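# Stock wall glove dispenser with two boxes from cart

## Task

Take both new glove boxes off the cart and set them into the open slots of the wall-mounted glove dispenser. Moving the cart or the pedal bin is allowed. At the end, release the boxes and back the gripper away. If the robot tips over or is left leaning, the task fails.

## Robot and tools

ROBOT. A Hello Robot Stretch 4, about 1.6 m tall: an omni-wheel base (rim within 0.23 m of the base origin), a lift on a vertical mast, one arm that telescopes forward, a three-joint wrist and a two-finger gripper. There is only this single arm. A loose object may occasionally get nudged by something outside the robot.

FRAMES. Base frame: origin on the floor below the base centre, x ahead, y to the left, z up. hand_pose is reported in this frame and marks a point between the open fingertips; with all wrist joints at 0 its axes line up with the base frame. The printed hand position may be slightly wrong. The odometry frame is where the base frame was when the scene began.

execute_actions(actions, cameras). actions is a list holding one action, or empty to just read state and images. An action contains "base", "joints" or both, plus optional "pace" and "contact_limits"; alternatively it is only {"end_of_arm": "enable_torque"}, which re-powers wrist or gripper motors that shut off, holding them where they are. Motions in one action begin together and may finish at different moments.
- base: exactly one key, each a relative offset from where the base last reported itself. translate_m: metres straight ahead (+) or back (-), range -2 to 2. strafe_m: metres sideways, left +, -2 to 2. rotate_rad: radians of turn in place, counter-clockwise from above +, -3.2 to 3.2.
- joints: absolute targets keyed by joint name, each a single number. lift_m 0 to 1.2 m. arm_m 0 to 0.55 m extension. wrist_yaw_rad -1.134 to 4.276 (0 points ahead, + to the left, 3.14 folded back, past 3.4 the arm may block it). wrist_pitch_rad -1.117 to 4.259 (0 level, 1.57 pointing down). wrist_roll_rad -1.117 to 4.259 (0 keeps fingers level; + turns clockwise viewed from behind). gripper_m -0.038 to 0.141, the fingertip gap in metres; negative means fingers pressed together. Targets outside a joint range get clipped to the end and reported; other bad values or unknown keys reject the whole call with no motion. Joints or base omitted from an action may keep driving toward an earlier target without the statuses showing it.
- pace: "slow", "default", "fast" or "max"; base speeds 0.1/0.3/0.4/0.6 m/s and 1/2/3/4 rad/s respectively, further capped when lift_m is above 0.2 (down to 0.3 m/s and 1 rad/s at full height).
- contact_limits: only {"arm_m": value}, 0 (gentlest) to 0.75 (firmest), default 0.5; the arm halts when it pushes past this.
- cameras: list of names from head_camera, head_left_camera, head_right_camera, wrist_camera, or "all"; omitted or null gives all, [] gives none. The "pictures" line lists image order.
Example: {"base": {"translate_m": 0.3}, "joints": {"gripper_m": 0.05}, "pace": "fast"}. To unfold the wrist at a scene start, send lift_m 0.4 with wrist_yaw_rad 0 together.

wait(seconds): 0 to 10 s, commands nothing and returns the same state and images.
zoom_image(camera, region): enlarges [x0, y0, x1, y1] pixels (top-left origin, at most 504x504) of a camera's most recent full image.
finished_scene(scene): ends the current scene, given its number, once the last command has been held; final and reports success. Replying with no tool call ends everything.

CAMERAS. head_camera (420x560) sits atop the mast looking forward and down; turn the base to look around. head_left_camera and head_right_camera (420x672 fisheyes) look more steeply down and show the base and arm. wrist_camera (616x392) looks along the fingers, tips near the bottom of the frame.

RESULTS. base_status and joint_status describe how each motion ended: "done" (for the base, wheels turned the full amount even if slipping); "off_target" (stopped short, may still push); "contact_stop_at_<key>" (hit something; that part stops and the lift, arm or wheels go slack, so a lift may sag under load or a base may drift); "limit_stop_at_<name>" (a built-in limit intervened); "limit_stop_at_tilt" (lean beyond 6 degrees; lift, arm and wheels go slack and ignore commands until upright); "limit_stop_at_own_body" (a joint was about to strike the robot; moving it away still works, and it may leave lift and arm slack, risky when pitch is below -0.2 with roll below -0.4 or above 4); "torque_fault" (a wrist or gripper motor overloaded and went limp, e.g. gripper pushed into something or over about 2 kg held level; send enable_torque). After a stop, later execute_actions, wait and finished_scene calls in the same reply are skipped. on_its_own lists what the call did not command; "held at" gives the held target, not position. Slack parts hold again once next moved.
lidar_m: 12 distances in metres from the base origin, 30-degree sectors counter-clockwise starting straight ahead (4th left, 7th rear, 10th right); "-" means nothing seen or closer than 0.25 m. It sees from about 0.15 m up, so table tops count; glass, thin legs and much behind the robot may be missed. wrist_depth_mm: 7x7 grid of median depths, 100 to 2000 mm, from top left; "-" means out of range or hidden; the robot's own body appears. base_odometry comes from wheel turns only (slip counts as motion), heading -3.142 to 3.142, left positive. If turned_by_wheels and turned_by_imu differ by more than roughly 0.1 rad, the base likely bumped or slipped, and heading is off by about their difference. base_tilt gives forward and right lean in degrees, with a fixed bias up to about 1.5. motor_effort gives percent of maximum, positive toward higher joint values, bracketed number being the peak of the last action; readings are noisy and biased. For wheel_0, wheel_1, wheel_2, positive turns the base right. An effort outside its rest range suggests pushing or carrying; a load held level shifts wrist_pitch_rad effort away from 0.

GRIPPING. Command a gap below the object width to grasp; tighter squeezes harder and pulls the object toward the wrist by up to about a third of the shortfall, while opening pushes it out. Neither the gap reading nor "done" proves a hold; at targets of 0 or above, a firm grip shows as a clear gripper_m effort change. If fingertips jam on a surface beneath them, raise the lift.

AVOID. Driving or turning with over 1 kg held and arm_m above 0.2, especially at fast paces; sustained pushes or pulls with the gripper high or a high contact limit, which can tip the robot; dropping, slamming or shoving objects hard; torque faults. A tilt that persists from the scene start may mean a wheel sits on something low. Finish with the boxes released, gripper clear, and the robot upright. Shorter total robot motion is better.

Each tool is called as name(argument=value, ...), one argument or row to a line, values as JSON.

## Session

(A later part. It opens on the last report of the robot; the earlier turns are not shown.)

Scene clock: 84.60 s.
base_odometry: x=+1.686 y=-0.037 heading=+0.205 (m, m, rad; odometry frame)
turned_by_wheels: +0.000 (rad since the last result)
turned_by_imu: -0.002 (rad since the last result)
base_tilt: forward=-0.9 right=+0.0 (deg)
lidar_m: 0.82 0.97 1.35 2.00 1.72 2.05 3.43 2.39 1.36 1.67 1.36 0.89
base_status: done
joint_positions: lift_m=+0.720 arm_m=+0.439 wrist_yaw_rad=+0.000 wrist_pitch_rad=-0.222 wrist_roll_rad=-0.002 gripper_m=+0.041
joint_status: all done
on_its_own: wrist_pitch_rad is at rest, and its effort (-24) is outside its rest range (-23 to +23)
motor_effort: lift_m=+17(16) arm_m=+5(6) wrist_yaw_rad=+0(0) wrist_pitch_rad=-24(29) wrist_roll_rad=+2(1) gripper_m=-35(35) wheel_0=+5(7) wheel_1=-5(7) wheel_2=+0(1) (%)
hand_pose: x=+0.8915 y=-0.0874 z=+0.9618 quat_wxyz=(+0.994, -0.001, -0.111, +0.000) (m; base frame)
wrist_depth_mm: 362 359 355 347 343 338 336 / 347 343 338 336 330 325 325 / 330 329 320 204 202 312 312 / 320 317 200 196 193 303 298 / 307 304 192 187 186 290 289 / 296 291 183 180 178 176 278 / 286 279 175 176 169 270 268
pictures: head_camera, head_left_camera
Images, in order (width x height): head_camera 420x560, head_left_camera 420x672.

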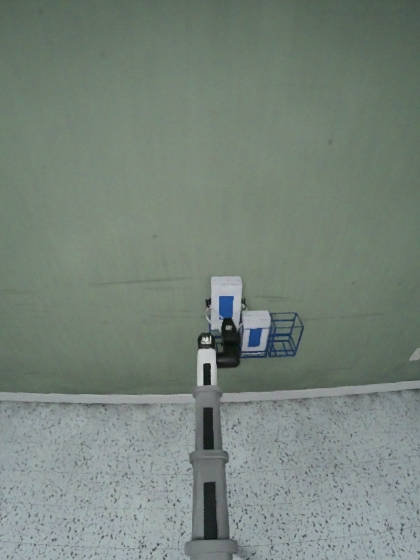

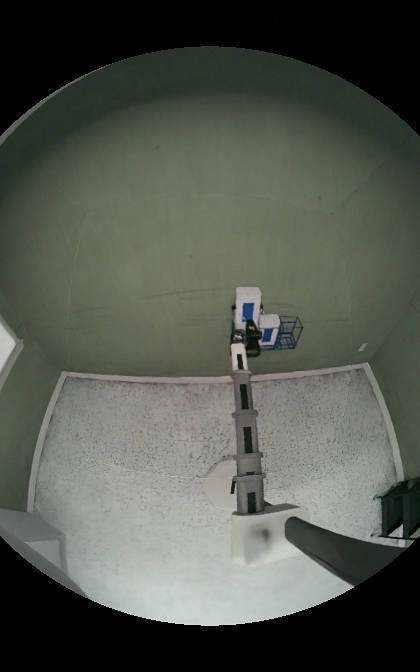

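execute_actions(
  actions=[
    {"joints":{"lift_m":0.685},"pace":"slow"},
  ],
  cameras=[],
)

execute_actions(
  actions=[
    {"joints":{"lift_m":0.66},"pace":"slow"},
  ],
  cameras=["head_camera"],
)

zoom_image(
  camera="head_camera",
  region=[170, 270, 310, 380],
)

Scene clock: 89.23 s.
base_odometry: x=+1.686 y=-0.037 heading=+0.205 (m, m, rad; odometry frame)
turned_by_wheels: +0.000 (rad since the last result)
turned_by_imu: -0.002 (rad since the last result)
base_tilt: forward=-0.9 right=+0.0 (deg)
lidar_m: 0.80 0.99 1.37 2.02 1.71 2.03 3.42 2.42 1.35 1.67 1.33 0.88
base_status: not commanded
joint_positions: lift_m=+0.686 arm_m=+0.439 wrist_yaw_rad=+0.001 wrist_pitch_rad=-0.249 wrist_roll_rad=-0.002 gripper_m=+0.041
joint_status: all done
on_its_own: wrist_pitch_rad is at rest, and its effort (+55) is outside its rest range (-23 to +23)
motor_effort: lift_m=+6(16) arm_m=+4(5) wrist_yaw_rad=-2(2) wrist_pitch_rad=+55(53) wrist_roll_rad=+0(1) gripper_m=-37(34) wheel_0=+5(5) wheel_1=-5(5) wheel_2=+0(0) (%)
hand_pose: x=+0.8899 y=-0.0872 z=+0.9353 quat_wxyz=(+0.992, -0.001, -0.124, +0.000) (m; base frame)
wrist_depth_mm: 379 377 370 364 362 353 353 / 364 357 353 347 343 338 336 / 342 338 329 207 204 322 317 / 325 324 202 198 195 307 307 / 312 310 192 188 186 296 291 / 297 294 183 180 177 176 281 / 287 279 174 175 167 270 266
pictures: none
No camera images: the call's "cameras" was empty. Leave "cameras" out to get every camera's image.

Scene clock: 90.20 s.
torque_fault: wrist_pitch_rad switched itself off since the last result.
base_odometry: x=+1.686 y=-0.037 heading=+0.205 (m, m, rad; odometry frame)
turned_by_wheels: +0.000 (rad since the last result)
turned_by_imu: +0.000 (rad since the last result)
base_tilt: forward=-0.9 right=+0.0 (deg)
lidar_m: 0.82 0.96 1.35 2.02 1.72 2.04 3.44 2.38 1.35 1.66 1.32 0.85
base_status: not commanded
joint_positions: lift_m=+0.674 arm_m=+0.440 wrist_yaw_rad=+0.000 wrist_pitch_rad=-0.345 wrist_roll_rad=-0.002 gripper_m=+0.041
joint_status: lift_m contact_stop (moved -0.012 of -0.026)
on_its_own: lift_m is slack since a contact_stop (your +0.660 is given up); wrist_pitch_rad is off since a torque_fault, until you send "end_of_arm": "enable_torque" (your -0.230 is given up)
motor_effort: lift_m=+18(15) arm_m=+3(4) wrist_yaw_rad=-1(5) wrist_pitch_rad=+0(100) wrist_roll_rad=+1(0) gripper_m=-34(41) wheel_0=+4(5) wheel_1=-4(5) wheel_2=+0(0) (%)
hand_pose: x=+0.8819 y=-0.0874 z=+0.9496 quat_wxyz=(+0.985, -0.001, -0.172, +0.000) (m; base frame)
wrist_depth_mm: 421 415 410 404 397 392 384 / 394 389 379 375 370 366 364 / 364 359 349 211 208 343 338 / 343 342 204 200 196 322 320 / 322 319 195 189 187 306 301 / 306 301 183 180 178 176 287 / 289 282 173 174 167 272 268
pictures: head_camera
Images, in order (width x height): head_camera 420x560.

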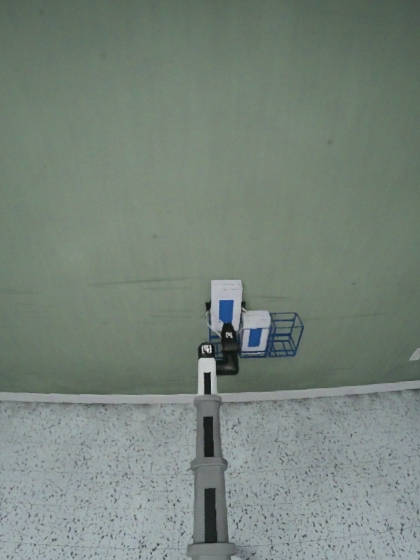

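Region (170, 270, 310, 380) of head_camera's 420x560 image, scaled by 3.600, with more detail than that image has; it fills the top 396 rows of this view, and the rest is white.

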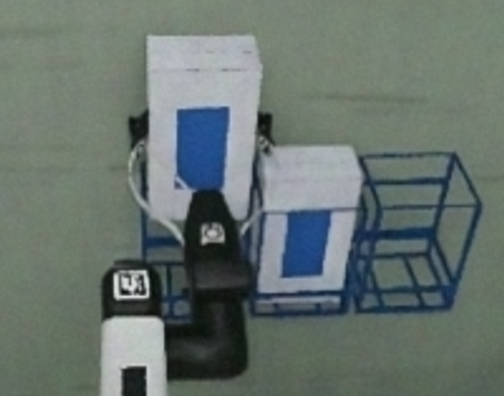

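execute_actions(
  actions=[
    {"end_of_arm":"enable_torque"},
  ],
  cameras=[],
)

execute_actions(
  actions=[
    {"joints":{"lift_m":0.74,"wrist_pitch_rad":-0.2},"pace":"slow"},
  ],
)

zoom_image(
  camera="head_left_camera",
  region=[215, 275, 305, 365],
)

zoom_image(
  camera="head_right_camera",
  region=[180, 270, 270, 360],
)

Scene clock: 98.40 s.
base_odometry: x=+1.686 y=-0.037 heading=+0.205 (m, m, rad; odometry frame)
turned_by_wheels: +0.000 (rad since the last result)
turned_by_imu: -0.001 (rad since the last result)
base_tilt: forward=-0.9 right=+0.0 (deg)
lidar_m: 0.80 0.97 1.36 2.01 1.72 2.04 3.41 2.39 1.37 1.66 1.35 0.86
base_status: not commanded
joint_positions: lift_m=+0.674 arm_m=+0.440 wrist_yaw_rad=+0.000 wrist_pitch_rad=-0.345 wrist_roll_rad=-0.002 gripper_m=+0.041
joint_status: not commanded
end_of_arm: enable_torque: each motor that was off is on again
on_its_own: wrist_pitch_rad is held at -0.345, not at your -0.230, since a torque_fault; lift_m is slack since a contact_stop (your +0.660 is given up)
motor_effort: lift_m=+18(19) arm_m=+2(3) wrist_yaw_rad=-1(0) wrist_pitch_rad=-2(1) wrist_roll_rad=+0(1) gripper_m=-33(35) wheel_0=+4(4) wheel_1=-4(4) wheel_2=+0(0) (%)
hand_pose: x=+0.8819 y=-0.0874 z=+0.9496 quat_wxyz=(+0.985, -0.001, -0.172, +0.000) (m; base frame)
wrist_depth_mm: 421 413 410 399 397 394 387 / 392 387 382 377 368 366 362 / 366 364 349 211 208 343 342 / 342 340 204 199 196 325 322 / 322 319 194 190 186 304 300 / 304 298 183 180 178 176 286 / 289 282 173 174 167 270 267
pictures: none
No camera images: the call's "cameras" was empty. Leave "cameras" out to get every camera's image.

Scene clock: 99.83 s.
base_odometry: x=+1.686 y=-0.037 heading=+0.205 (m, m, rad; odometry frame)
turned_by_wheels: +0.000 (rad since the last result)
turned_by_imu: -0.001 (rad since the last result)
base_tilt: forward=-0.9 right=+0.0 (deg)
lidar_m: 0.82 0.96 1.34 2.02 1.72 2.07 3.41 2.40 1.36 1.68 1.32 0.85
base_status: not commanded
joint_positions: lift_m=+0.739 arm_m=+0.440 wrist_yaw_rad=+0.001 wrist_pitch_rad=-0.192 wrist_roll_rad=-0.002 gripper_m=+0.041
joint_status: all done
motor_effort: lift_m=+25(25) arm_m=+2(3) wrist_yaw_rad=-2(5) wrist_pitch_rad=-21(77) wrist_roll_rad=+1(0) gripper_m=-35(39) wheel_0=+4(4) wheel_1=-4(4) wheel_2=+0(0) (%)
hand_pose: x=+0.8937 y=-0.0873 z=+0.9727 quat_wxyz=(+0.995, -0.001, -0.096, +0.000) (m; base frame)
wrist_depth_mm: 351 347 340 338 334 330 325 / 342 336 327 327 322 319 315 / 327 324 315 204 202 307 304 / 315 310 201 196 192 297 293 / 306 301 191 186 185 289 285 / 296 293 183 180 178 176 278 / 285 281 175 175 168 270 266
pictures: head_camera, head_left_camera, head_right_camera, wrist_camera
Images, in order (width x height): head_camera 420x560, head_left_camera 420x672, head_right_camera 420x672, wrist_camera 616x392.

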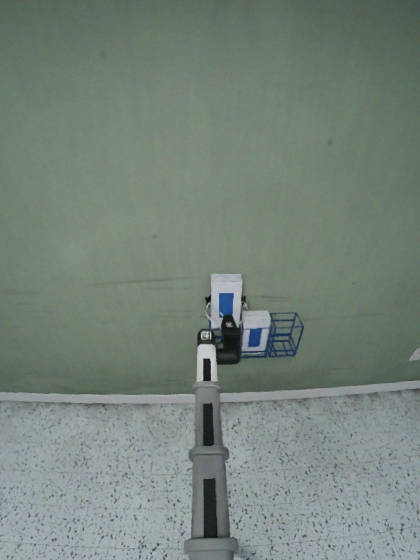

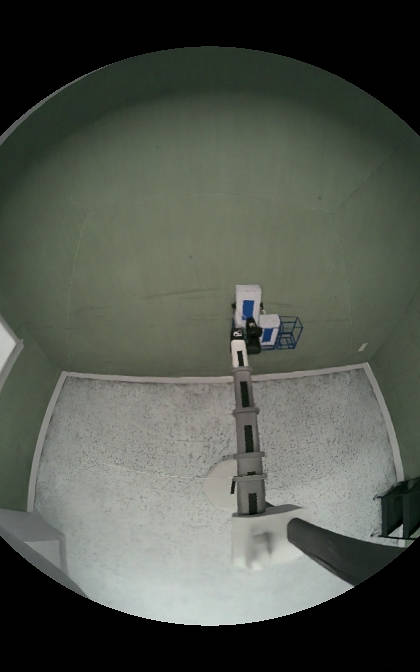

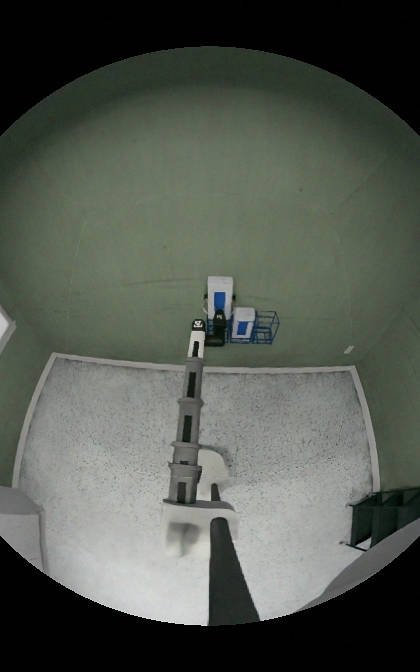

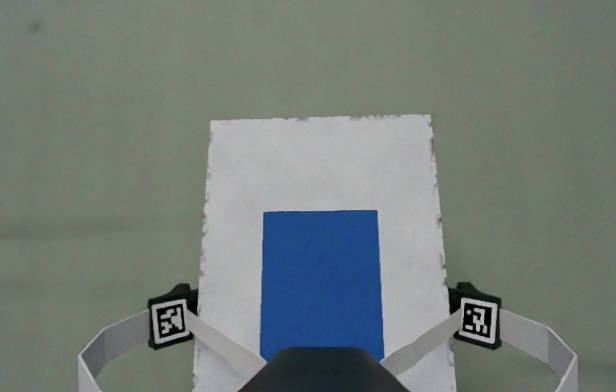

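Region (215, 275, 305, 365) of head_left_camera's 420x672 image, scaled by 5.600, with more detail than that image has.

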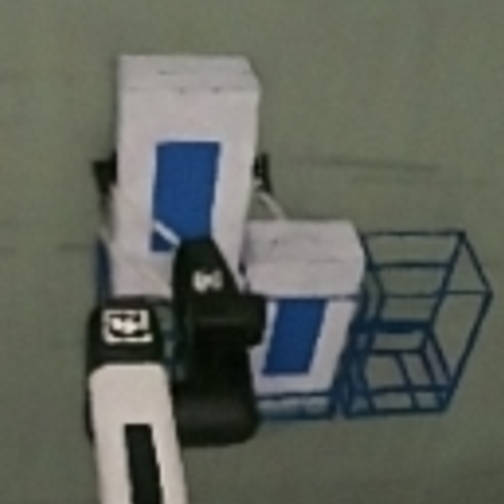

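Region (180, 270, 270, 360) of head_right_camera's 420x672 image, scaled by 5.600, with more detail than that image has.

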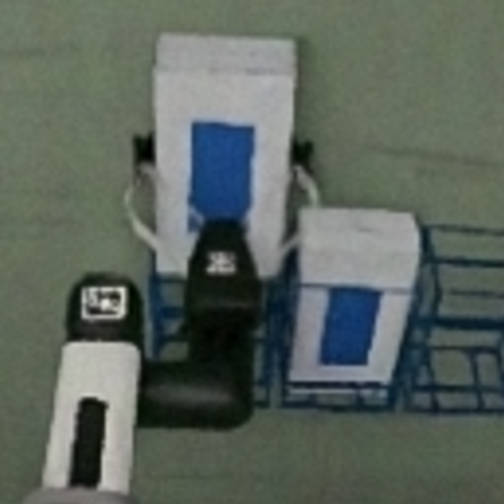

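execute_actions(
  actions=[
    {"base":{"strafe_m":-0.008},"joints":{"arm_m":0.448},"pace":"slow"},
  ],
  cameras=[],
)

execute_actions(
  actions=[
    {"joints":{"lift_m":0.695},"pace":"slow"},
  ],
  cameras=["head_right_camera"],
)

zoom_image(
  camera="head_right_camera",
  region=[180, 270, 270, 360],
)

Scene clock: 104.43 s.
base_odometry: x=+1.687 y=-0.044 heading=+0.205 (m, m, rad; odometry frame)
turned_by_wheels: +0.000 (rad since the last result)
turned_by_imu: -0.002 (rad since the last result)
base_tilt: forward=-0.9 right=+0.0 (deg)
lidar_m: 0.83 0.97 1.35 2.02 1.69 2.05 3.44 2.38 1.36 1.67 1.32 0.88
base_status: done
joint_positions: lift_m=+0.739 arm_m=+0.447 wrist_yaw_rad=+0.000 wrist_pitch_rad=-0.192 wrist_roll_rad=-0.002 gripper_m=+0.041
joint_status: all done
on_its_own: wrist_pitch_rad is at rest, and its effort (-24) is outside its rest range (-23 to +23)
motor_effort: lift_m=+25(24) arm_m=+5(4) wrist_yaw_rad=-1(2) wrist_pitch_rad=-24(24) wrist_roll_rad=-1(1) gripper_m=-33(37) wheel_0=+3(3) wheel_1=-5(8) wheel_2=+0(1) (%)
hand_pose: x=+0.9013 y=-0.0874 z=+0.9727 quat_wxyz=(+0.995, -0.001, -0.096, +0.000) (m; base frame)
wrist_depth_mm: 343 340 332 330 324 319 317 / 330 327 324 317 314 307 307 / 317 315 309 204 202 300 296 / 307 304 200 196 193 290 289 / 296 293 192 187 186 281 278 / 287 282 183 180 178 176 268 / 279 272 175 176 168 262 260
pictures: none
No camera images: the call's "cameras" was empty. Leave "cameras" out to get every camera's image.

Scene clock: 105.67 s.
base_odometry: x=+1.687 y=-0.044 heading=+0.205 (m, m, rad; odometry frame)
turned_by_wheels: +0.000 (rad since the last result)
turned_by_imu: +0.000 (rad since the last result)
base_tilt: forward=-0.8 right=+0.0 (deg)
lidar_m: 0.81 0.97 1.32 2.00 1.72 2.05 3.43 2.39 1.36 1.66 1.32 0.86
base_status: not commanded
joint_positions: lift_m=+0.696 arm_m=+0.447 wrist_yaw_rad=+0.001 wrist_pitch_rad=-0.216 wrist_roll_rad=-0.003 gripper_m=+0.041
joint_status: all done
on_its_own: wrist_pitch_rad is at rest, and its effort (+45) is outside its rest range (-23 to +23)
motor_effort: lift_m=+7(24) arm_m=+4(4) wrist_yaw_rad=-2(2) wrist_pitch_rad=+45(46) wrist_roll_rad=+3(4) gripper_m=-34(36) wheel_0=+3(3) wheel_1=-4(5) wheel_2=+0(0) (%)
hand_pose: x=+0.8999 y=-0.0872 z=+0.9361 quat_wxyz=(+0.994, -0.001, -0.108, +0.000) (m; base frame)
wrist_depth_mm: 357 353 349 345 338 334 332 / 342 336 332 329 324 319 315 / 329 324 314 207 205 306 304 / 312 309 202 196 195 294 291 / 301 294 193 189 185 286 279 / 290 286 182 180 178 176 271 / 278 271 174 175 168 262 259
pictures: head_right_camera
Images, in order (width x height): head_right_camera 420x672.

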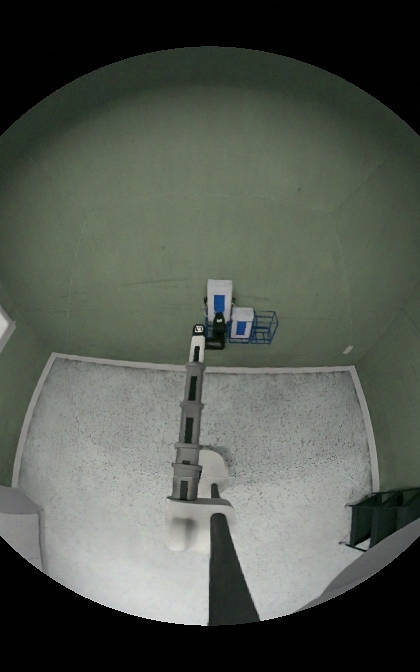

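Region (180, 270, 270, 360) of head_right_camera's 420x672 image, scaled by 5.600, with more detail than that image has.

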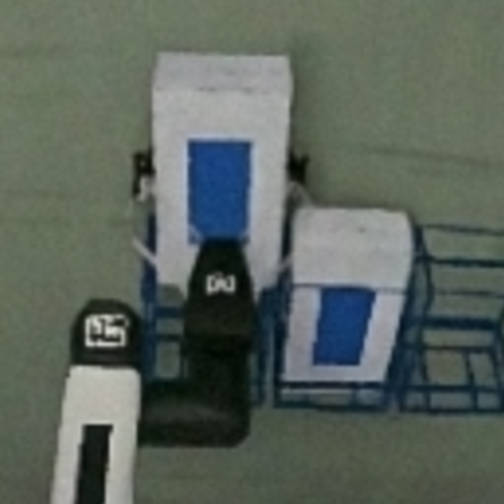

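execute_actions(
  actions=[
    {"joints":{"lift_m":0.74,"wrist_pitch_rad":-0.27,"arm_m":0.45},"base":{"strafe_m":0.003},"pace":"slow"},
  ],
  cameras=[],
)

execute_actions(
  actions=[
    {"joints":{"lift_m":0.68},"pace":"slow"},
  ],
  cameras=["head_right_camera"],
)

zoom_image(
  camera="head_right_camera",
  region=[180, 270, 270, 360],
)

Scene clock: 113.87 s.
base_odometry: x=+1.687 y=-0.042 heading=+0.205 (m, m, rad; odometry frame)
turned_by_wheels: +0.000 (rad since the last result)
turned_by_imu: -0.002 (rad since the last result)
base_tilt: forward=-0.8 right=+0.1 (deg)
lidar_m: 0.82 0.96 1.35 1.99 1.74 2.03 3.43 2.38 1.36 1.66 1.33 0.86
base_status: done
joint_positions: lift_m=+0.739 arm_m=+0.449 wrist_yaw_rad=+0.000 wrist_pitch_rad=-0.262 wrist_roll_rad=-0.002 gripper_m=+0.041
joint_status: all done
motor_effort: lift_m=+25(20) arm_m=+4(4) wrist_yaw_rad=+0(3) wrist_pitch_rad=-22(45) wrist_roll_rad=+1(4) gripper_m=-35(36) wheel_0=-4(7) wheel_1=+3(6) wheel_2=+0(1) (%)
hand_pose: x=+0.8987 y=-0.0874 z=+0.9924 quat_wxyz=(+0.991, -0.001, -0.131, +0.000) (m; base frame)
wrist_depth_mm: 366 362 357 353 345 342 338 / 347 343 338 334 330 324 322 / 330 325 315 205 201 309 309 / 315 314 200 196 193 298 297 / 301 298 192 189 185 285 283 / 289 285 182 180 178 176 272 / 277 270 175 175 168 258 258
pictures: none
No camera images: the call's "cameras" was empty. Leave "cameras" out to get every camera's image.

Scene clock: 115.23 s.
base_odometry: x=+1.687 y=-0.042 heading=+0.205 (m, m, rad; odometry frame)
turned_by_wheels: +0.000 (rad since the last result)
turned_by_imu: +0.000 (rad since the last result)
base_tilt: forward=-0.9 right=+0.0 (deg)
lidar_m: 0.83 0.96 1.35 2.00 1.74 2.06 3.44 2.39 1.35 1.66 1.33 0.86
base_status: not commanded
joint_positions: lift_m=+0.681 arm_m=+0.449 wrist_yaw_rad=+0.001 wrist_pitch_rad=-0.281 wrist_roll_rad=-0.004 gripper_m=+0.041
joint_status: all done
on_its_own: wrist_pitch_rad is at rest, and its effort (+32) is outside its rest range (-23 to +23)
motor_effort: lift_m=+9(29) arm_m=+4(5) wrist_yaw_rad=-3(3) wrist_pitch_rad=+32(33) wrist_roll_rad=+7(7) gripper_m=-38(34) wheel_0=-4(4) wheel_1=+3(3) wheel_2=+0(0) (%)
hand_pose: x=+0.8973 y=-0.0872 z=+0.9391 quat_wxyz=(+0.990, -0.002, -0.140, +0.000) (m; base frame)
wrist_depth_mm: 379 377 373 366 362 355 349 / 359 353 349 345 340 336 332 / 340 336 211 207 204 317 314 / 322 317 200 197 194 303 300 / 306 301 192 188 186 287 287 / 290 287 183 180 178 176 272 / 277 270 173 175 168 260 143
pictures: head_right_camera
Images, in order (width x height): head_right_camera 420x672.

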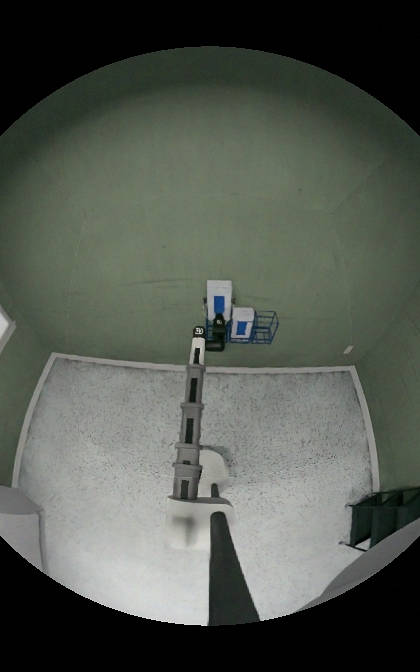

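Region (180, 270, 270, 360) of head_right_camera's 420x672 image, scaled by 5.600, with more detail than that image has.

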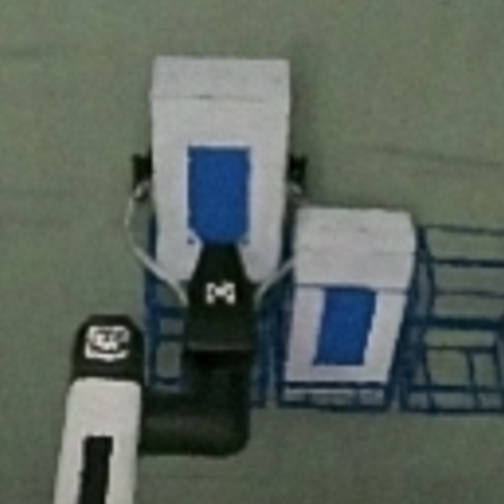

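execute_actions(
  actions=[
    {"joints":{"lift_m":0.73},"base":{"strafe_m":0.009},"pace":"slow"},
  ],
  cameras=[],
)

execute_actions(
  actions=[
    {"joints":{"lift_m":0.68},"pace":"slow"},
  ],
  cameras=["head_right_camera"],
)

zoom_image(
  camera="head_right_camera",
  region=[180, 270, 270, 360],
)

Scene clock: 118.97 s.
base_odometry: x=+1.685 y=-0.033 heading=+0.205 (m, m, rad; odometry frame)
turned_by_wheels: +0.000 (rad since the last result)
turned_by_imu: -0.001 (rad since the last result)
base_tilt: forward=-0.9 right=+0.0 (deg)
lidar_m: 0.82 0.94 1.36 2.00 1.73 2.04 3.43 2.40 1.35 1.67 1.38 0.88
base_status: done
joint_positions: lift_m=+0.729 arm_m=+0.449 wrist_yaw_rad=+0.000 wrist_pitch_rad=-0.262 wrist_roll_rad=-0.002 gripper_m=+0.041
joint_status: all done
on_its_own: wrist_pitch_rad is at rest, and its effort (-26) is outside its rest range (-23 to +23)
motor_effort: lift_m=+25(27) arm_m=+4(5) wrist_yaw_rad=-1(8) wrist_pitch_rad=-26(32) wrist_roll_rad=+1(9) gripper_m=-37(38) wheel_0=-4(12) wheel_1=+5(6) wheel_2=+0(0) (%)
hand_pose: x=+0.8988 y=-0.0874 z=+0.9824 quat_wxyz=(+0.991, -0.001, -0.131, +0.000) (m; base frame)
wrist_depth_mm: 366 362 355 351 345 343 340 / 349 345 340 334 329 327 322 / 330 327 319 206 202 312 307 / 315 310 200 195 193 298 293 / 301 298 192 187 185 285 281 / 287 286 183 180 178 176 271 / 279 271 175 175 169 259 259
pictures: none
No camera images: the call's "cameras" was empty. Leave "cameras" out to get every camera's image.

Scene clock: 120.27 s.
base_odometry: x=+1.685 y=-0.033 heading=+0.205 (m, m, rad; odometry frame)
turned_by_wheels: +0.000 (rad since the last result)
turned_by_imu: -0.001 (rad since the last result)
base_tilt: forward=-0.9 right=+0.0 (deg)
lidar_m: 0.82 0.95 1.37 2.01 1.72 2.03 3.43 2.41 1.35 1.67 1.36 0.87
base_status: not commanded
joint_positions: lift_m=+0.680 arm_m=+0.449 wrist_yaw_rad=+0.000 wrist_pitch_rad=-0.262 wrist_roll_rad=-0.002 gripper_m=+0.041
joint_status: all done
motor_effort: lift_m=+17(24) arm_m=+4(4) wrist_yaw_rad=+0(1) wrist_pitch_rad=-23(24) wrist_roll_rad=+2(1) gripper_m=-36(37) wheel_0=-4(4) wheel_1=+5(6) wheel_2=+0(0) (%)
hand_pose: x=+0.8988 y=-0.0875 z=+0.9331 quat_wxyz=(+0.991, -0.001, -0.131, +0.000) (m; base frame)
wrist_depth_mm: 364 366 357 351 349 342 338 / 347 343 338 334 330 329 322 / 332 327 320 203 200 312 307 / 315 312 199 195 191 297 294 / 303 297 191 188 185 285 282 / 287 286 182 180 178 176 273 / 276 268 175 176 168 259 257
pictures: head_right_camera
Images, in order (width x height): head_right_camera 420x672.

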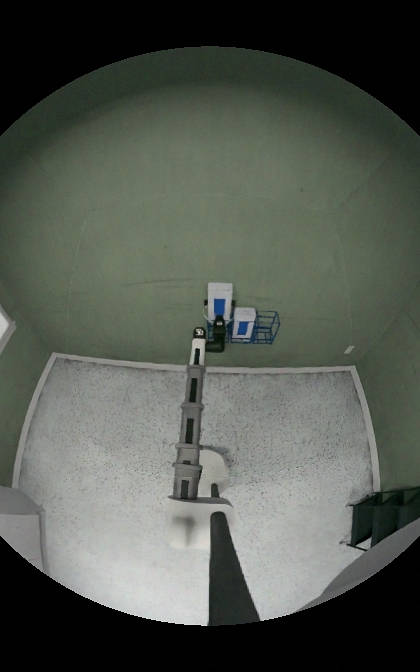

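Region (180, 270, 270, 360) of head_right_camera's 420x672 image, scaled by 5.600, with more detail than that image has.

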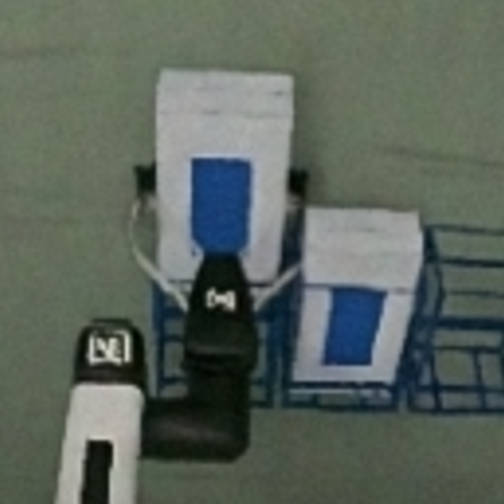

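In. Lower.

execute_actions(
  actions=[
    {"joints":{"lift_m":0.64},"pace":"slow"},
  ],
  cameras=[],
)

execute_actions(
  actions=[
    {"joints":{"lift_m":0.605},"pace":"slow"},
  ],
  cameras=["head_right_camera"],
)

zoom_image(
  camera="head_right_camera",
  region=[180, 270, 270, 360],
)

Scene clock: 125.00 s.
base_odometry: x=+1.685 y=-0.033 heading=+0.205 (m, m, rad; odometry frame)
turned_by_wheels: +0.000 (rad since the last result)
turned_by_imu: -0.002 (rad since the last result)
base_tilt: forward=-0.8 right=-0.1 (deg)
lidar_m: 0.80 0.98 1.35 2.01 1.69 2.03 3.43 2.39 1.38 1.66 1.35 0.86
base_status: not commanded
joint_positions: lift_m=+0.640 arm_m=+0.449 wrist_yaw_rad=+0.000 wrist_pitch_rad=-0.262 wrist_roll_rad=-0.002 gripper_m=+0.041
joint_status: all done
on_its_own: wrist_pitch_rad is at rest, and its effort (-26) is outside its rest range (-23 to +23)
motor_effort: lift_m=+16(16) arm_m=+4(4) wrist_yaw_rad=+0(0) wrist_pitch_rad=-26(24) wrist_roll_rad=+1(1) gripper_m=-33(33) wheel_0=-4(5) wheel_1=+5(5) wheel_2=+0(0) (%)
hand_pose: x=+0.8988 y=-0.0875 z=+0.8931 quat_wxyz=(+0.991, -0.001, -0.131, +0.000) (m; base frame)
wrist_depth_mm: 364 362 355 351 343 342 340 / 349 343 340 332 332 325 324 / 330 327 317 203 199 310 307 / 317 312 198 195 191 298 294 / 300 298 191 187 185 285 282 / 289 283 183 180 178 176 270 / 278 270 175 176 169 216 203
pictures: none
No camera images: the call's "cameras" was empty. Leave "cameras" out to get every camera's image.

Scene clock: 126.13 s.
base_odometry: x=+1.685 y=-0.033 heading=+0.205 (m, m, rad; odometry frame)
turned_by_wheels: +0.000 (rad since the last result)
turned_by_imu: +0.000 (rad since the last result)
base_tilt: forward=-0.9 right=+0.0 (deg)
lidar_m: 0.83 0.97 1.33 2.01 1.70 2.04 3.44 2.38 1.36 1.67 1.33 0.88
base_status: not commanded
joint_positions: lift_m=+0.605 arm_m=+0.449 wrist_yaw_rad=+0.000 wrist_pitch_rad=-0.262 wrist_roll_rad=-0.002 gripper_m=+0.041
joint_status: all done
on_its_own: wrist_pitch_rad is at rest, and its effort (-25) is outside its rest range (-23 to +23)
motor_effort: lift_m=+16(18) arm_m=+4(4) wrist_yaw_rad=+0(0) wrist_pitch_rad=-25(24) wrist_roll_rad=+1(1) gripper_m=-36(33) wheel_0=-5(5) wheel_1=+5(5) wheel_2=+0(0) (%)
hand_pose: x=+0.8988 y=-0.0874 z=+0.8582 quat_wxyz=(+0.991, -0.001, -0.131, +0.000) (m; base frame)
wrist_depth_mm: 366 362 355 353 347 343 336 / 349 343 340 332 329 327 322 / 330 325 206 201 199 312 310 / 317 312 198 195 191 298 296 / 301 297 191 187 183 286 282 / 289 283 183 180 178 177 271 / 277 271 176 175 169 187 -
pictures: head_right_camera
Images, in order (width x height): head_right_camera 420x672.

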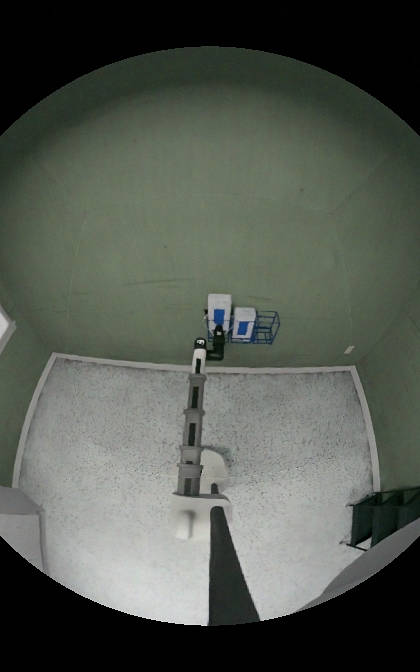

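Region (180, 270, 270, 360) of head_right_camera's 420x672 image, scaled by 5.600, with more detail than that image has.

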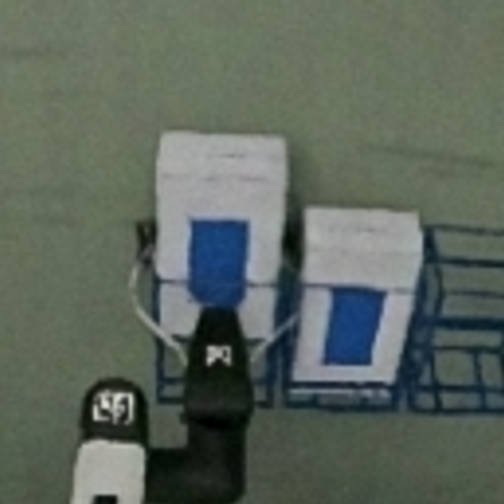

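execute_actions(
  actions=[
    {"joints":{"gripper_m":0.125}},
  ],
  cameras=[],
)

execute_actions(
  actions=[
    {"joints":{"lift_m":0.64},"pace":"slow"},
  ],
  cameras=[],
)

execute_actions(
  actions=[
    {"joints":{"arm_m":0.05,"wrist_pitch_rad":0}},
  ],
  cameras=["head_camera","wrist_camera"],
)

Scene clock: 129.70 s.
base_odometry: x=+1.685 y=-0.033 heading=+0.205 (m, m, rad; odometry frame)
turned_by_wheels: +0.000 (rad since the last result)
turned_by_imu: -0.001 (rad since the last result)
base_tilt: forward=-0.8 right=+0.0 (deg)
lidar_m: 0.80 0.95 1.33 2.03 1.73 2.03 3.43 2.39 1.39 1.67 1.33 0.88
base_status: not commanded
joint_positions: lift_m=+0.605 arm_m=+0.449 wrist_yaw_rad=+0.000 wrist_pitch_rad=-0.268 wrist_roll_rad=-0.002 gripper_m=+0.125
joint_status: all done
motor_effort: lift_m=+16(16) arm_m=+4(4) wrist_yaw_rad=+2(1) wrist_pitch_rad=-9(27) wrist_roll_rad=+1(1) gripper_m=-3(34) wheel_0=-5(5) wheel_1=+5(5) wheel_2=+0(0) (%)
hand_pose: x=+0.8984 y=-0.0876 z=+0.8597 quat_wxyz=(+0.991, -0.001, -0.133, +0.000) (m; base frame)
wrist_depth_mm: 370 366 359 355 353 347 340 / 351 345 340 338 332 329 324 / 332 329 324 319 320 312 312 / 319 314 309 306 303 297 294 / 303 300 296 293 290 287 285 / 290 285 204 214 212 202 272 / 278 273 208 135 198 205 185
pictures: none
No camera images: the call's "cameras" was empty. Leave "cameras" out to get every camera's image.

Scene clock: 130.83 s.
base_odometry: x=+1.685 y=-0.033 heading=+0.205 (m, m, rad; odometry frame)
turned_by_wheels: +0.000 (rad since the last result)
turned_by_imu: +0.000 (rad since the last result)
base_tilt: forward=-0.8 right=+0.0 (deg)
lidar_m: 0.83 0.98 1.35 1.99 1.72 2.04 3.41 2.40 1.36 1.68 1.34 0.85
base_status: not commanded
joint_positions: lift_m=+0.640 arm_m=+0.449 wrist_yaw_rad=+0.000 wrist_pitch_rad=-0.268 wrist_roll_rad=-0.002 gripper_m=+0.125
joint_status: all done
motor_effort: lift_m=+23(24) arm_m=+4(4) wrist_yaw_rad=+1(2) wrist_pitch_rad=-8(8) wrist_roll_rad=+1(1) gripper_m=+6(2) wheel_0=-4(4) wheel_1=+5(5) wheel_2=+0(0) (%)
hand_pose: x=+0.8984 y=-0.0876 z=+0.8942 quat_wxyz=(+0.991, -0.001, -0.133, +0.000) (m; base frame)
wrist_depth_mm: 375 366 359 357 351 343 343 / 351 347 342 338 334 330 325 / 334 327 324 322 317 315 310 / 315 314 309 307 303 300 294 / 304 300 296 291 289 286 285 / 289 285 203 281 271 211 272 / 277 274 213 135 203 262 262
pictures: none
No camera images: the call's "cameras" was empty. Leave "cameras" out to get every camera's image.

Scene clock: 133.13 s.
base_odometry: x=+1.685 y=-0.033 heading=+0.205 (m, m, rad; odometry frame)
turned_by_wheels: +0.000 (rad since the last result)
turned_by_imu: -0.001 (rad since the last result)
base_tilt: forward=-0.9 right=+0.0 (deg)
lidar_m: 0.82 0.98 1.35 1.98 1.72 2.04 3.41 2.41 1.36 1.68 1.32 0.88
base_status: not commanded
joint_positions: lift_m=+0.640 arm_m=+0.051 wrist_yaw_rad=+0.000 wrist_pitch_rad=+0.002 wrist_roll_rad=-0.002 gripper_m=+0.125
joint_status: all done
motor_effort: lift_m=+19(23) arm_m=-4(9) wrist_yaw_rad=+0(16) wrist_pitch_rad=-8(16) wrist_roll_rad=+1(4) gripper_m=-3(0) wheel_0=-3(4) wheel_1=+3(5) wheel_2=-1(2) (%)
hand_pose: x=+0.5102 y=-0.0874 z=+0.8175 quat_wxyz=(+1.000, -0.001, +0.001, +0.000) (m; base frame)
wrist_depth_mm: 707 699 699 691 683 676 661 / 715 707 699 691 676 668 661 / 699 699 683 676 676 668 661 / 707 707 683 676 668 668 654 / 699 699 691 597 574 654 654 / 707 683 204 580 580 211 647 / 699 699 676 135 580 603 647
pictures: head_camera, wrist_camera
Images, in order (width x height): head_camera 420x560, wrist_camera 616x392.

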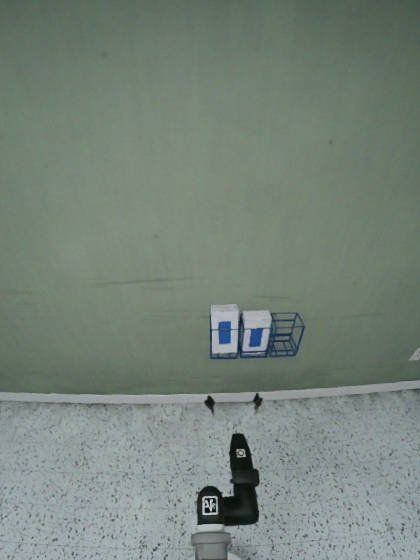

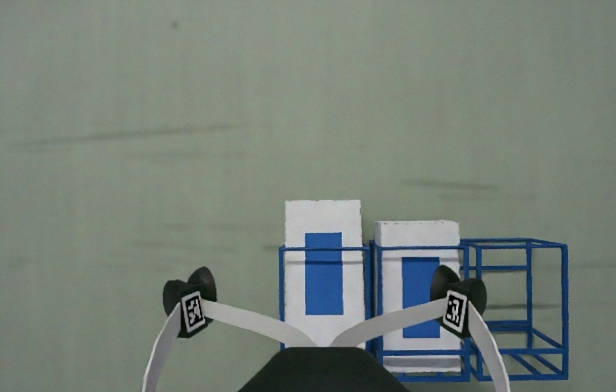

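execute_actions(
  actions=[
    {"joints":{"lift_m":0.73,"gripper_m":0.02}},
  ],
  cameras=[],
)

execute_actions(
  actions=[
    {"joints":{"arm_m":0.43}},
  ],
  cameras=[],
)

execute_actions(
  actions=[
    {"joints":{"lift_m":0.675},"pace":"slow"},
  ],
  cameras=["head_right_camera","wrist_camera"],
)

zoom_image(
  camera="head_right_camera",
  region=[180, 270, 270, 360],
)

Scene clock: 138.23 s.
base_odometry: x=+1.685 y=-0.033 heading=+0.205 (m, m, rad; odometry frame)
turned_by_wheels: +0.000 (rad since the last result)
turned_by_imu: -0.002 (rad since the last result)
base_tilt: forward=-0.9 right=-0.1 (deg)
lidar_m: 0.83 0.98 1.33 2.00 1.69 2.02 3.40 2.40 1.38 1.66 1.33 0.87
base_status: not commanded
joint_positions: lift_m=+0.730 arm_m=+0.051 wrist_yaw_rad=+0.000 wrist_pitch_rad=+0.002 wrist_roll_rad=-0.002 gripper_m=+0.020
joint_status: all done
motor_effort: lift_m=+22(22) arm_m=-5(5) wrist_yaw_rad=+0(0) wrist_pitch_rad=-7(8) wrist_roll_rad=+2(1) gripper_m=-6(4) wheel_0=-3(3) wheel_1=+3(3) wheel_2=-1(1) (%)
hand_pose: x=+0.5102 y=-0.0874 z=+0.9073 quat_wxyz=(+1.000, -0.001, +0.001, +0.000) (m; base frame)
wrist_depth_mm: 715 699 691 691 683 676 661 / 707 707 683 691 676 676 661 / 707 707 683 683 683 668 654 / 699 699 683 683 668 668 654 / 699 691 699 683 676 661 661 / 699 691 683 210 192 654 661 / 691 676 683 139 585 654 640
pictures: none
No camera images: the call's "cameras" was empty. Leave "cameras" out to get every camera's image.

Scene clock: 140.47 s.
base_odometry: x=+1.685 y=-0.033 heading=+0.205 (m, m, rad; odometry frame)
turned_by_wheels: +0.000 (rad since the last result)
turned_by_imu: -0.001 (rad since the last result)
base_tilt: forward=-0.9 right=+0.0 (deg)
lidar_m: 0.83 0.97 1.36 1.98 1.73 2.03 3.45 2.41 1.39 1.68 1.33 0.87
base_status: not commanded
joint_positions: lift_m=+0.730 arm_m=+0.429 wrist_yaw_rad=+0.000 wrist_pitch_rad=+0.002 wrist_roll_rad=-0.002 gripper_m=+0.020
joint_status: all done
motor_effort: lift_m=+22(23) arm_m=+5(6) wrist_yaw_rad=+0(0) wrist_pitch_rad=-6(6) wrist_roll_rad=+0(2) gripper_m=-8(5) wheel_0=-3(3) wheel_1=+3(3) wheel_2=-1(1) (%)
hand_pose: x=+0.8886 y=-0.0874 z=+0.9073 quat_wxyz=(+1.000, -0.001, +0.001, +0.000) (m; base frame)
wrist_depth_mm: 307 309 303 300 297 293 289 / 309 306 303 298 296 293 289 / 307 304 300 296 294 293 290 / 307 303 301 296 294 290 290 / 306 303 300 297 294 290 289 / 306 303 298 211 192 286 289 / 304 301 229 139 226 247 273
pictures: none
No camera images: the call's "cameras" was empty. Leave "cameras" out to get every camera's image.

Scene clock: 142.03 s.
torque_fault: wrist_pitch_rad switched itself off since the last result.
base_odometry: x=+1.685 y=-0.033 heading=+0.205 (m, m, rad; odometry frame)
turned_by_wheels: +0.000 (rad since the last result)
turned_by_imu: -0.001 (rad since the last result)
base_tilt: forward=-0.9 right=+0.0 (deg)
lidar_m: 0.83 0.98 1.35 1.98 1.69 2.03 3.40 2.37 1.35 1.67 1.35 0.86
base_status: not commanded
joint_positions: lift_m=+0.675 arm_m=+0.429 wrist_yaw_rad=-0.001 wrist_pitch_rad=-0.134 wrist_roll_rad=-0.002 gripper_m=+0.020
joint_status: all done
on_its_own: wrist_pitch_rad is off since a torque_fault, until you send "end_of_arm": "enable_torque" (your +0.000 is given up)
motor_effort: lift_m=+13(16) arm_m=+4(5) wrist_yaw_rad=+2(3) wrist_pitch_rad=+0(100) wrist_roll_rad=+1(1) gripper_m=-9(6) wheel_0=-3(3) wheel_1=+3(3) wheel_2=-1(2) (%)
hand_pose: x=+0.8860 y=-0.0876 z=+0.8921 quat_wxyz=(+0.998, -0.001, -0.067, +0.000) (m; base frame)
wrist_depth_mm: 347 342 338 334 329 327 322 / 338 334 329 327 322 319 314 / 329 324 320 317 312 309 307 / 320 315 312 310 304 301 298 / 312 306 304 304 298 296 293 / 303 303 298 211 190 289 285 / 297 293 224 135 221 218 279
pictures: head_right_camera, wrist_camera
Images, in order (width x height): head_right_camera 420x672, wrist_camera 616x392.

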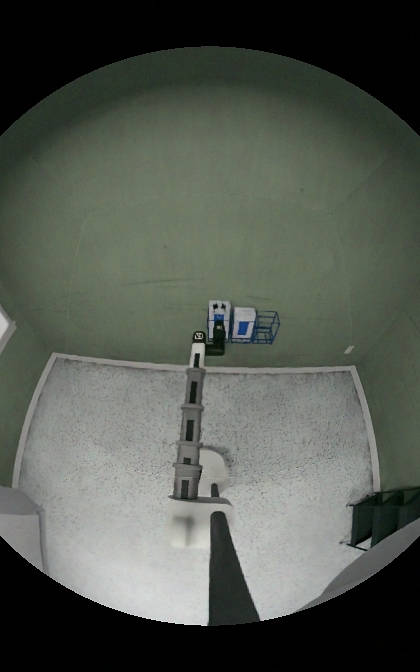

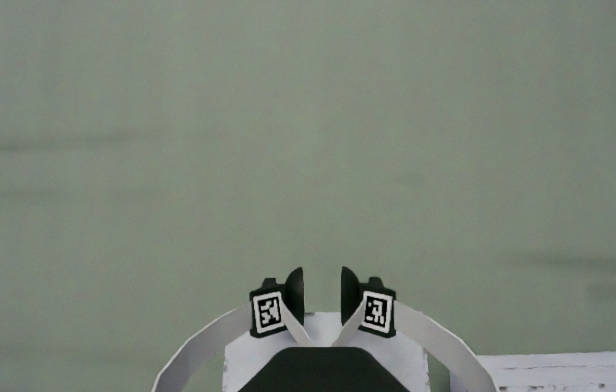

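Region (180, 270, 270, 360) of head_right_camera's 420x672 image, scaled by 5.600, with more detail than that image has.

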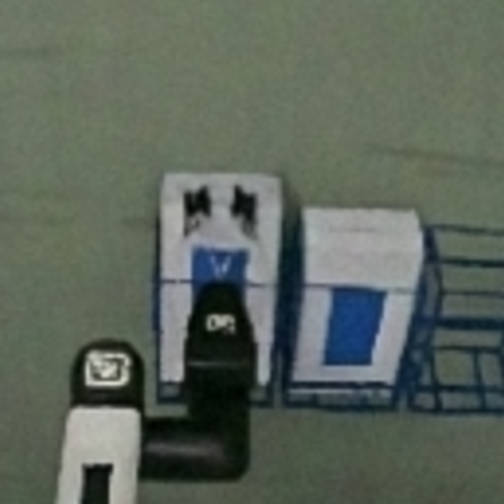

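execute_actions(
  actions=[
    {"end_of_arm":"enable_torque"},
  ],
  cameras=[],
)

execute_actions(
  actions=[
    {"joints":{"lift_m":0.74,"wrist_pitch_rad":0}},
  ],
  cameras=[],
)

execute_actions(
  actions=[
    {"joints":{"arm_m":0.2}},
  ],
  cameras=[],
)

execute_actions(
  actions=[
    {"joints":{"lift_m":0.5,"gripper_m":0.0}},
  ],
  cameras=["wrist_camera","head_camera"],
)

Scene clock: 147.07 s.
base_odometry: x=+1.685 y=-0.033 heading=+0.205 (m, m, rad; odometry frame)
turned_by_wheels: +0.000 (rad since the last result)
turned_by_imu: -0.001 (rad since the last result)
base_tilt: forward=-0.8 right=+0.0 (deg)
lidar_m: 0.84 0.98 1.36 2.01 1.70 2.05 3.42 2.38 1.35 1.68 1.35 0.88
base_status: not commanded
joint_positions: lift_m=+0.675 arm_m=+0.429 wrist_yaw_rad=-0.001 wrist_pitch_rad=-0.134 wrist_roll_rad=-0.002 gripper_m=+0.020
joint_status: not commanded
end_of_arm: enable_torque: each motor that was off is on again
on_its_own: wrist_pitch_rad is held at -0.134, not at your +0.000, since a torque_fault
motor_effort: lift_m=+13(13) arm_m=+4(4) wrist_yaw_rad=+2(2) wrist_pitch_rad=+1(1) wrist_roll_rad=+1(0) gripper_m=-8(8) wheel_0=-3(3) wheel_1=+3(3) wheel_2=-2(2) (%)
hand_pose: x=+0.8860 y=-0.0876 z=+0.8921 quat_wxyz=(+0.998, -0.001, -0.067, +0.000) (m; base frame)
wrist_depth_mm: 343 342 336 334 330 325 324 / 336 334 332 325 320 315 315 / 329 322 320 319 312 309 307 / 319 315 314 309 306 301 300 / 310 307 306 301 298 296 291 / 303 298 296 210 191 289 286 / 296 293 224 139 221 219 281
pictures: none
No camera images: the call's "cameras" was empty. Leave "cameras" out to get every camera's image.

Scene clock: 148.27 s.
base_odometry: x=+1.685 y=-0.033 heading=+0.205 (m, m, rad; odometry frame)
turned_by_wheels: +0.000 (rad since the last result)
turned_by_imu: +0.000 (rad since the last result)
base_tilt: forward=-0.9 right=+0.0 (deg)
lidar_m: 0.84 0.97 1.35 2.01 1.69 2.05 3.44 2.40 1.36 1.68 1.35 0.87
base_status: not commanded
joint_positions: lift_m=+0.740 arm_m=+0.429 wrist_yaw_rad=-0.001 wrist_pitch_rad=+0.002 wrist_roll_rad=-0.002 gripper_m=+0.020
joint_status: all done
motor_effort: lift_m=+22(26) arm_m=+4(4) wrist_yaw_rad=+1(3) wrist_pitch_rad=-6(74) wrist_roll_rad=+1(1) gripper_m=-7(2) wheel_0=-3(3) wheel_1=+3(3) wheel_2=-1(1) (%)
hand_pose: x=+0.8886 y=-0.0876 z=+0.9174 quat_wxyz=(+1.000, -0.001, +0.001, +0.000) (m; base frame)
wrist_depth_mm: 309 307 303 300 296 294 289 / 309 306 301 300 296 293 289 / 307 304 301 298 294 291 290 / 307 303 298 298 293 291 287 / 306 303 298 294 293 290 287 / 304 300 297 211 192 289 287 / 303 300 232 139 228 286 286
pictures: none
No camera images: the call's "cameras" was empty. Leave "cameras" out to get every camera's image.

Scene clock: 150.07 s.
base_odometry: x=+1.685 y=-0.033 heading=+0.205 (m, m, rad; odometry frame)
turned_by_wheels: +0.000 (rad since the last result)
turned_by_imu: -0.001 (rad since the last result)
base_tilt: forward=-0.8 right=+0.0 (deg)
lidar_m: 0.81 0.97 1.34 2.00 1.72 2.04 3.44 2.38 1.36 1.66 1.35 0.88
base_status: not commanded
joint_positions: lift_m=+0.740 arm_m=+0.201 wrist_yaw_rad=+0.000 wrist_pitch_rad=+0.002 wrist_roll_rad=-0.002 gripper_m=+0.020
joint_status: all done
motor_effort: lift_m=+22(22) arm_m=-5(5) wrist_yaw_rad=+0(1) wrist_pitch_rad=-6(8) wrist_roll_rad=+1(1) gripper_m=-7(8) wheel_0=-3(3) wheel_1=+3(3) wheel_2=-1(2) (%)
hand_pose: x=+0.6602 y=-0.0874 z=+0.9173 quat_wxyz=(+1.000, -0.001, +0.001, +0.000) (m; base frame)
wrist_depth_mm: 549 544 539 535 525 525 517 / 554 549 539 535 525 517 517 / 544 549 535 525 525 521 517 / 544 535 535 530 525 512 512 / 544 535 535 530 517 512 508 / 539 535 525 211 193 508 508 / 539 535 530 139 433 424 504
pictures: none
No camera images: the call's "cameras" was empty. Leave "cameras" out to get every camera's image.

Scene clock: 152.13 s.
base_odometry: x=+1.685 y=-0.033 heading=+0.205 (m, m, rad; odometry frame)
turned_by_wheels: +0.000 (rad since the last result)
turned_by_imu: -0.001 (rad since the last result)
base_tilt: forward=-0.8 right=+0.0 (deg)
lidar_m: 0.82 0.95 1.35 2.01 1.74 2.02 3.41 2.39 1.36 1.68 1.36 0.87
base_status: not commanded
joint_positions: lift_m=+0.500 arm_m=+0.201 wrist_yaw_rad=+0.000 wrist_pitch_rad=+0.002 wrist_roll_rad=-0.002 gripper_m=+0.000
joint_status: all done
motor_effort: lift_m=+14(21) arm_m=-5(5) wrist_yaw_rad=+0(0) wrist_pitch_rad=-6(5) wrist_roll_rad=+1(1) gripper_m=-7(2) wheel_0=-3(3) wheel_1=+3(3) wheel_2=-1(1) (%)
hand_pose: x=+0.6602 y=-0.0874 z=+0.6779 quat_wxyz=(+1.000, -0.001, +0.001, +0.000) (m; base frame)
wrist_depth_mm: 549 544 539 535 525 521 525 / 549 539 539 535 525 521 517 / 549 544 539 455 436 436 517 / 539 539 530 433 433 436 508 / 544 535 535 421 433 433 504 / 539 539 525 196 189 430 508 / 539 530 530 145 517 508 504
pictures: head_camera, wrist_camera
Images, in order (width x height): head_camera 420x560, wrist_camera 616x392.

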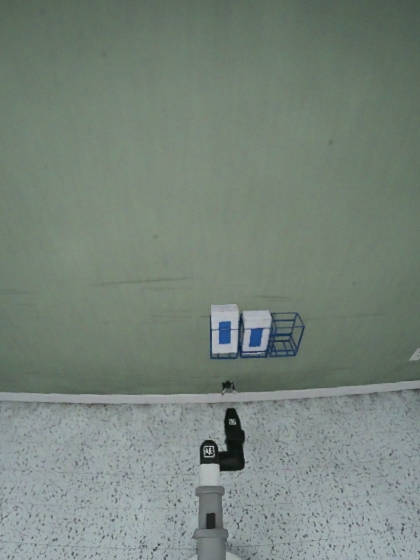

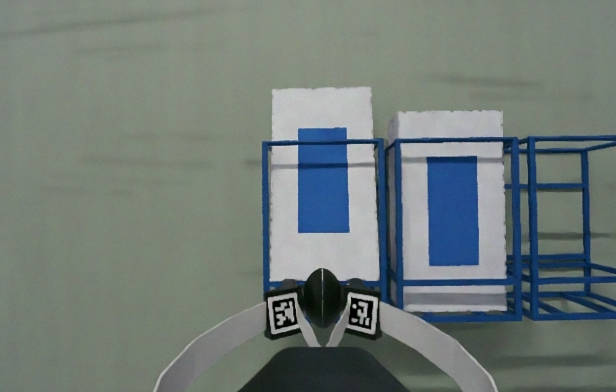

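execute_actions(
  actions=[
    {"joints":{"arm_m":0.40,"lift_m":0.49}},
  ],
  cameras=["wrist_camera"],
)

execute_actions(
  actions=[
    {"joints":{"arm_m":0.46},"pace":"slow","contact_limits":{"arm_m":0.2}},
  ],
  cameras=["wrist_camera"],
)

Scene clock: 156.43 s.
base_odometry: x=+1.685 y=-0.033 heading=+0.205 (m, m, rad; odometry frame)
turned_by_wheels: +0.000 (rad since the last result)
turned_by_imu: -0.002 (rad since the last result)
base_tilt: forward=-0.8 right=+0.0 (deg)
lidar_m: 0.85 0.96 1.36 2.00 1.71 2.02 3.40 2.41 1.36 1.67 1.34 0.87
base_status: not commanded
joint_positions: lift_m=+0.490 arm_m=+0.399 wrist_yaw_rad=+0.000 wrist_pitch_rad=+0.002 wrist_roll_rad=-0.002 gripper_m=+0.000
joint_status: all done
motor_effort: lift_m=+15(19) arm_m=+5(5) wrist_yaw_rad=+1(1) wrist_pitch_rad=-8(10) wrist_roll_rad=+0(2) gripper_m=-8(2) wheel_0=-3(3) wheel_1=+3(3) wheel_2=-1(1) (%)
hand_pose: x=+0.8586 y=-0.0875 z=+0.6678 quat_wxyz=(+1.000, -0.001, +0.001, +0.000) (m; base frame)
wrist_depth_mm: 342 340 336 248 325 238 235 / 342 336 249 246 243 237 234 / 340 338 248 245 242 236 235 / 340 338 247 245 243 235 233 / 336 332 247 244 242 234 232 / 338 332 246 196 189 233 232 / 334 332 219 145 229 222 232
pictures: wrist_camera
Images, in order (width x height): wrist_camera 616x392.

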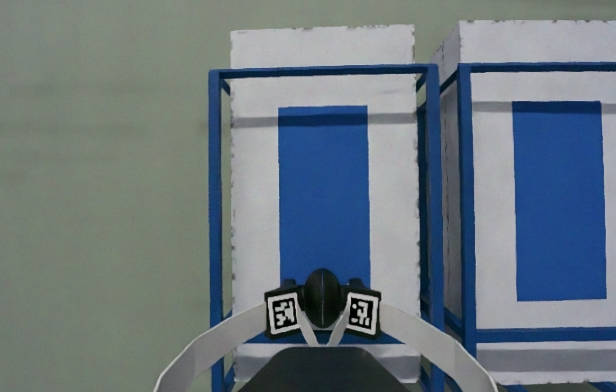

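Scene clock: 157.60 s.
base_odometry: x=+1.685 y=-0.033 heading=+0.205 (m, m, rad; odometry frame)
turned_by_wheels: +0.000 (rad since the last result)
turned_by_imu: +0.000 (rad since the last result)
base_tilt: forward=-0.9 right=-0.1 (deg)
lidar_m: 0.82 0.97 1.34 2.02 1.69 2.03 3.43 2.41 1.33 1.67 1.33 0.87
base_status: not commanded
joint_positions: lift_m=+0.490 arm_m=+0.418 wrist_yaw_rad=-0.002 wrist_pitch_rad=+0.002 wrist_roll_rad=-0.002 gripper_m=+0.000
joint_status: arm_m contact_stop (moved +0.019 of +0.061)
on_its_own: arm_m is slack since a contact_stop (your +0.460 is given up)
motor_effort: lift_m=+15(15) arm_m=+0(17) wrist_yaw_rad=+6(32) wrist_pitch_rad=-7(8) wrist_roll_rad=+1(0) gripper_m=-9(6) wheel_0=+1(3) wheel_1=+3(3) wheel_2=-4(8) (%)
contact_limits: arm_m 0.2
hand_pose: x=+0.8775 y=-0.0881 z=+0.6679 quat_wxyz=(+1.000, -0.001, +0.001, -0.001) (m; base frame)
wrist_depth_mm: 322 317 315 239 307 219 217 / 320 315 241 238 236 218 216 / 319 317 240 237 236 216 216 / 317 315 239 237 235 215 216 / 319 314 238 236 235 216 215 / 315 314 237 202 189 215 215 / 315 314 201 144 204 195 204
pictures: wrist_camera
Images, in order (width x height): wrist_camera 616x392.

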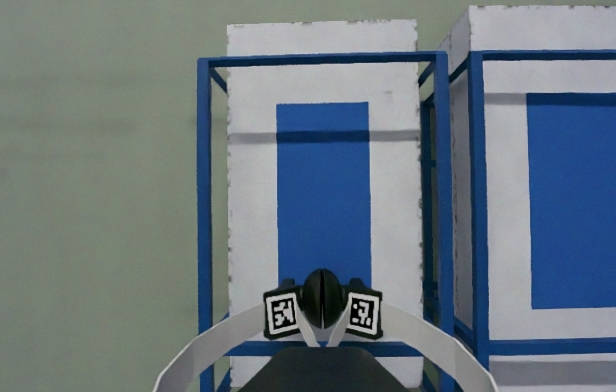

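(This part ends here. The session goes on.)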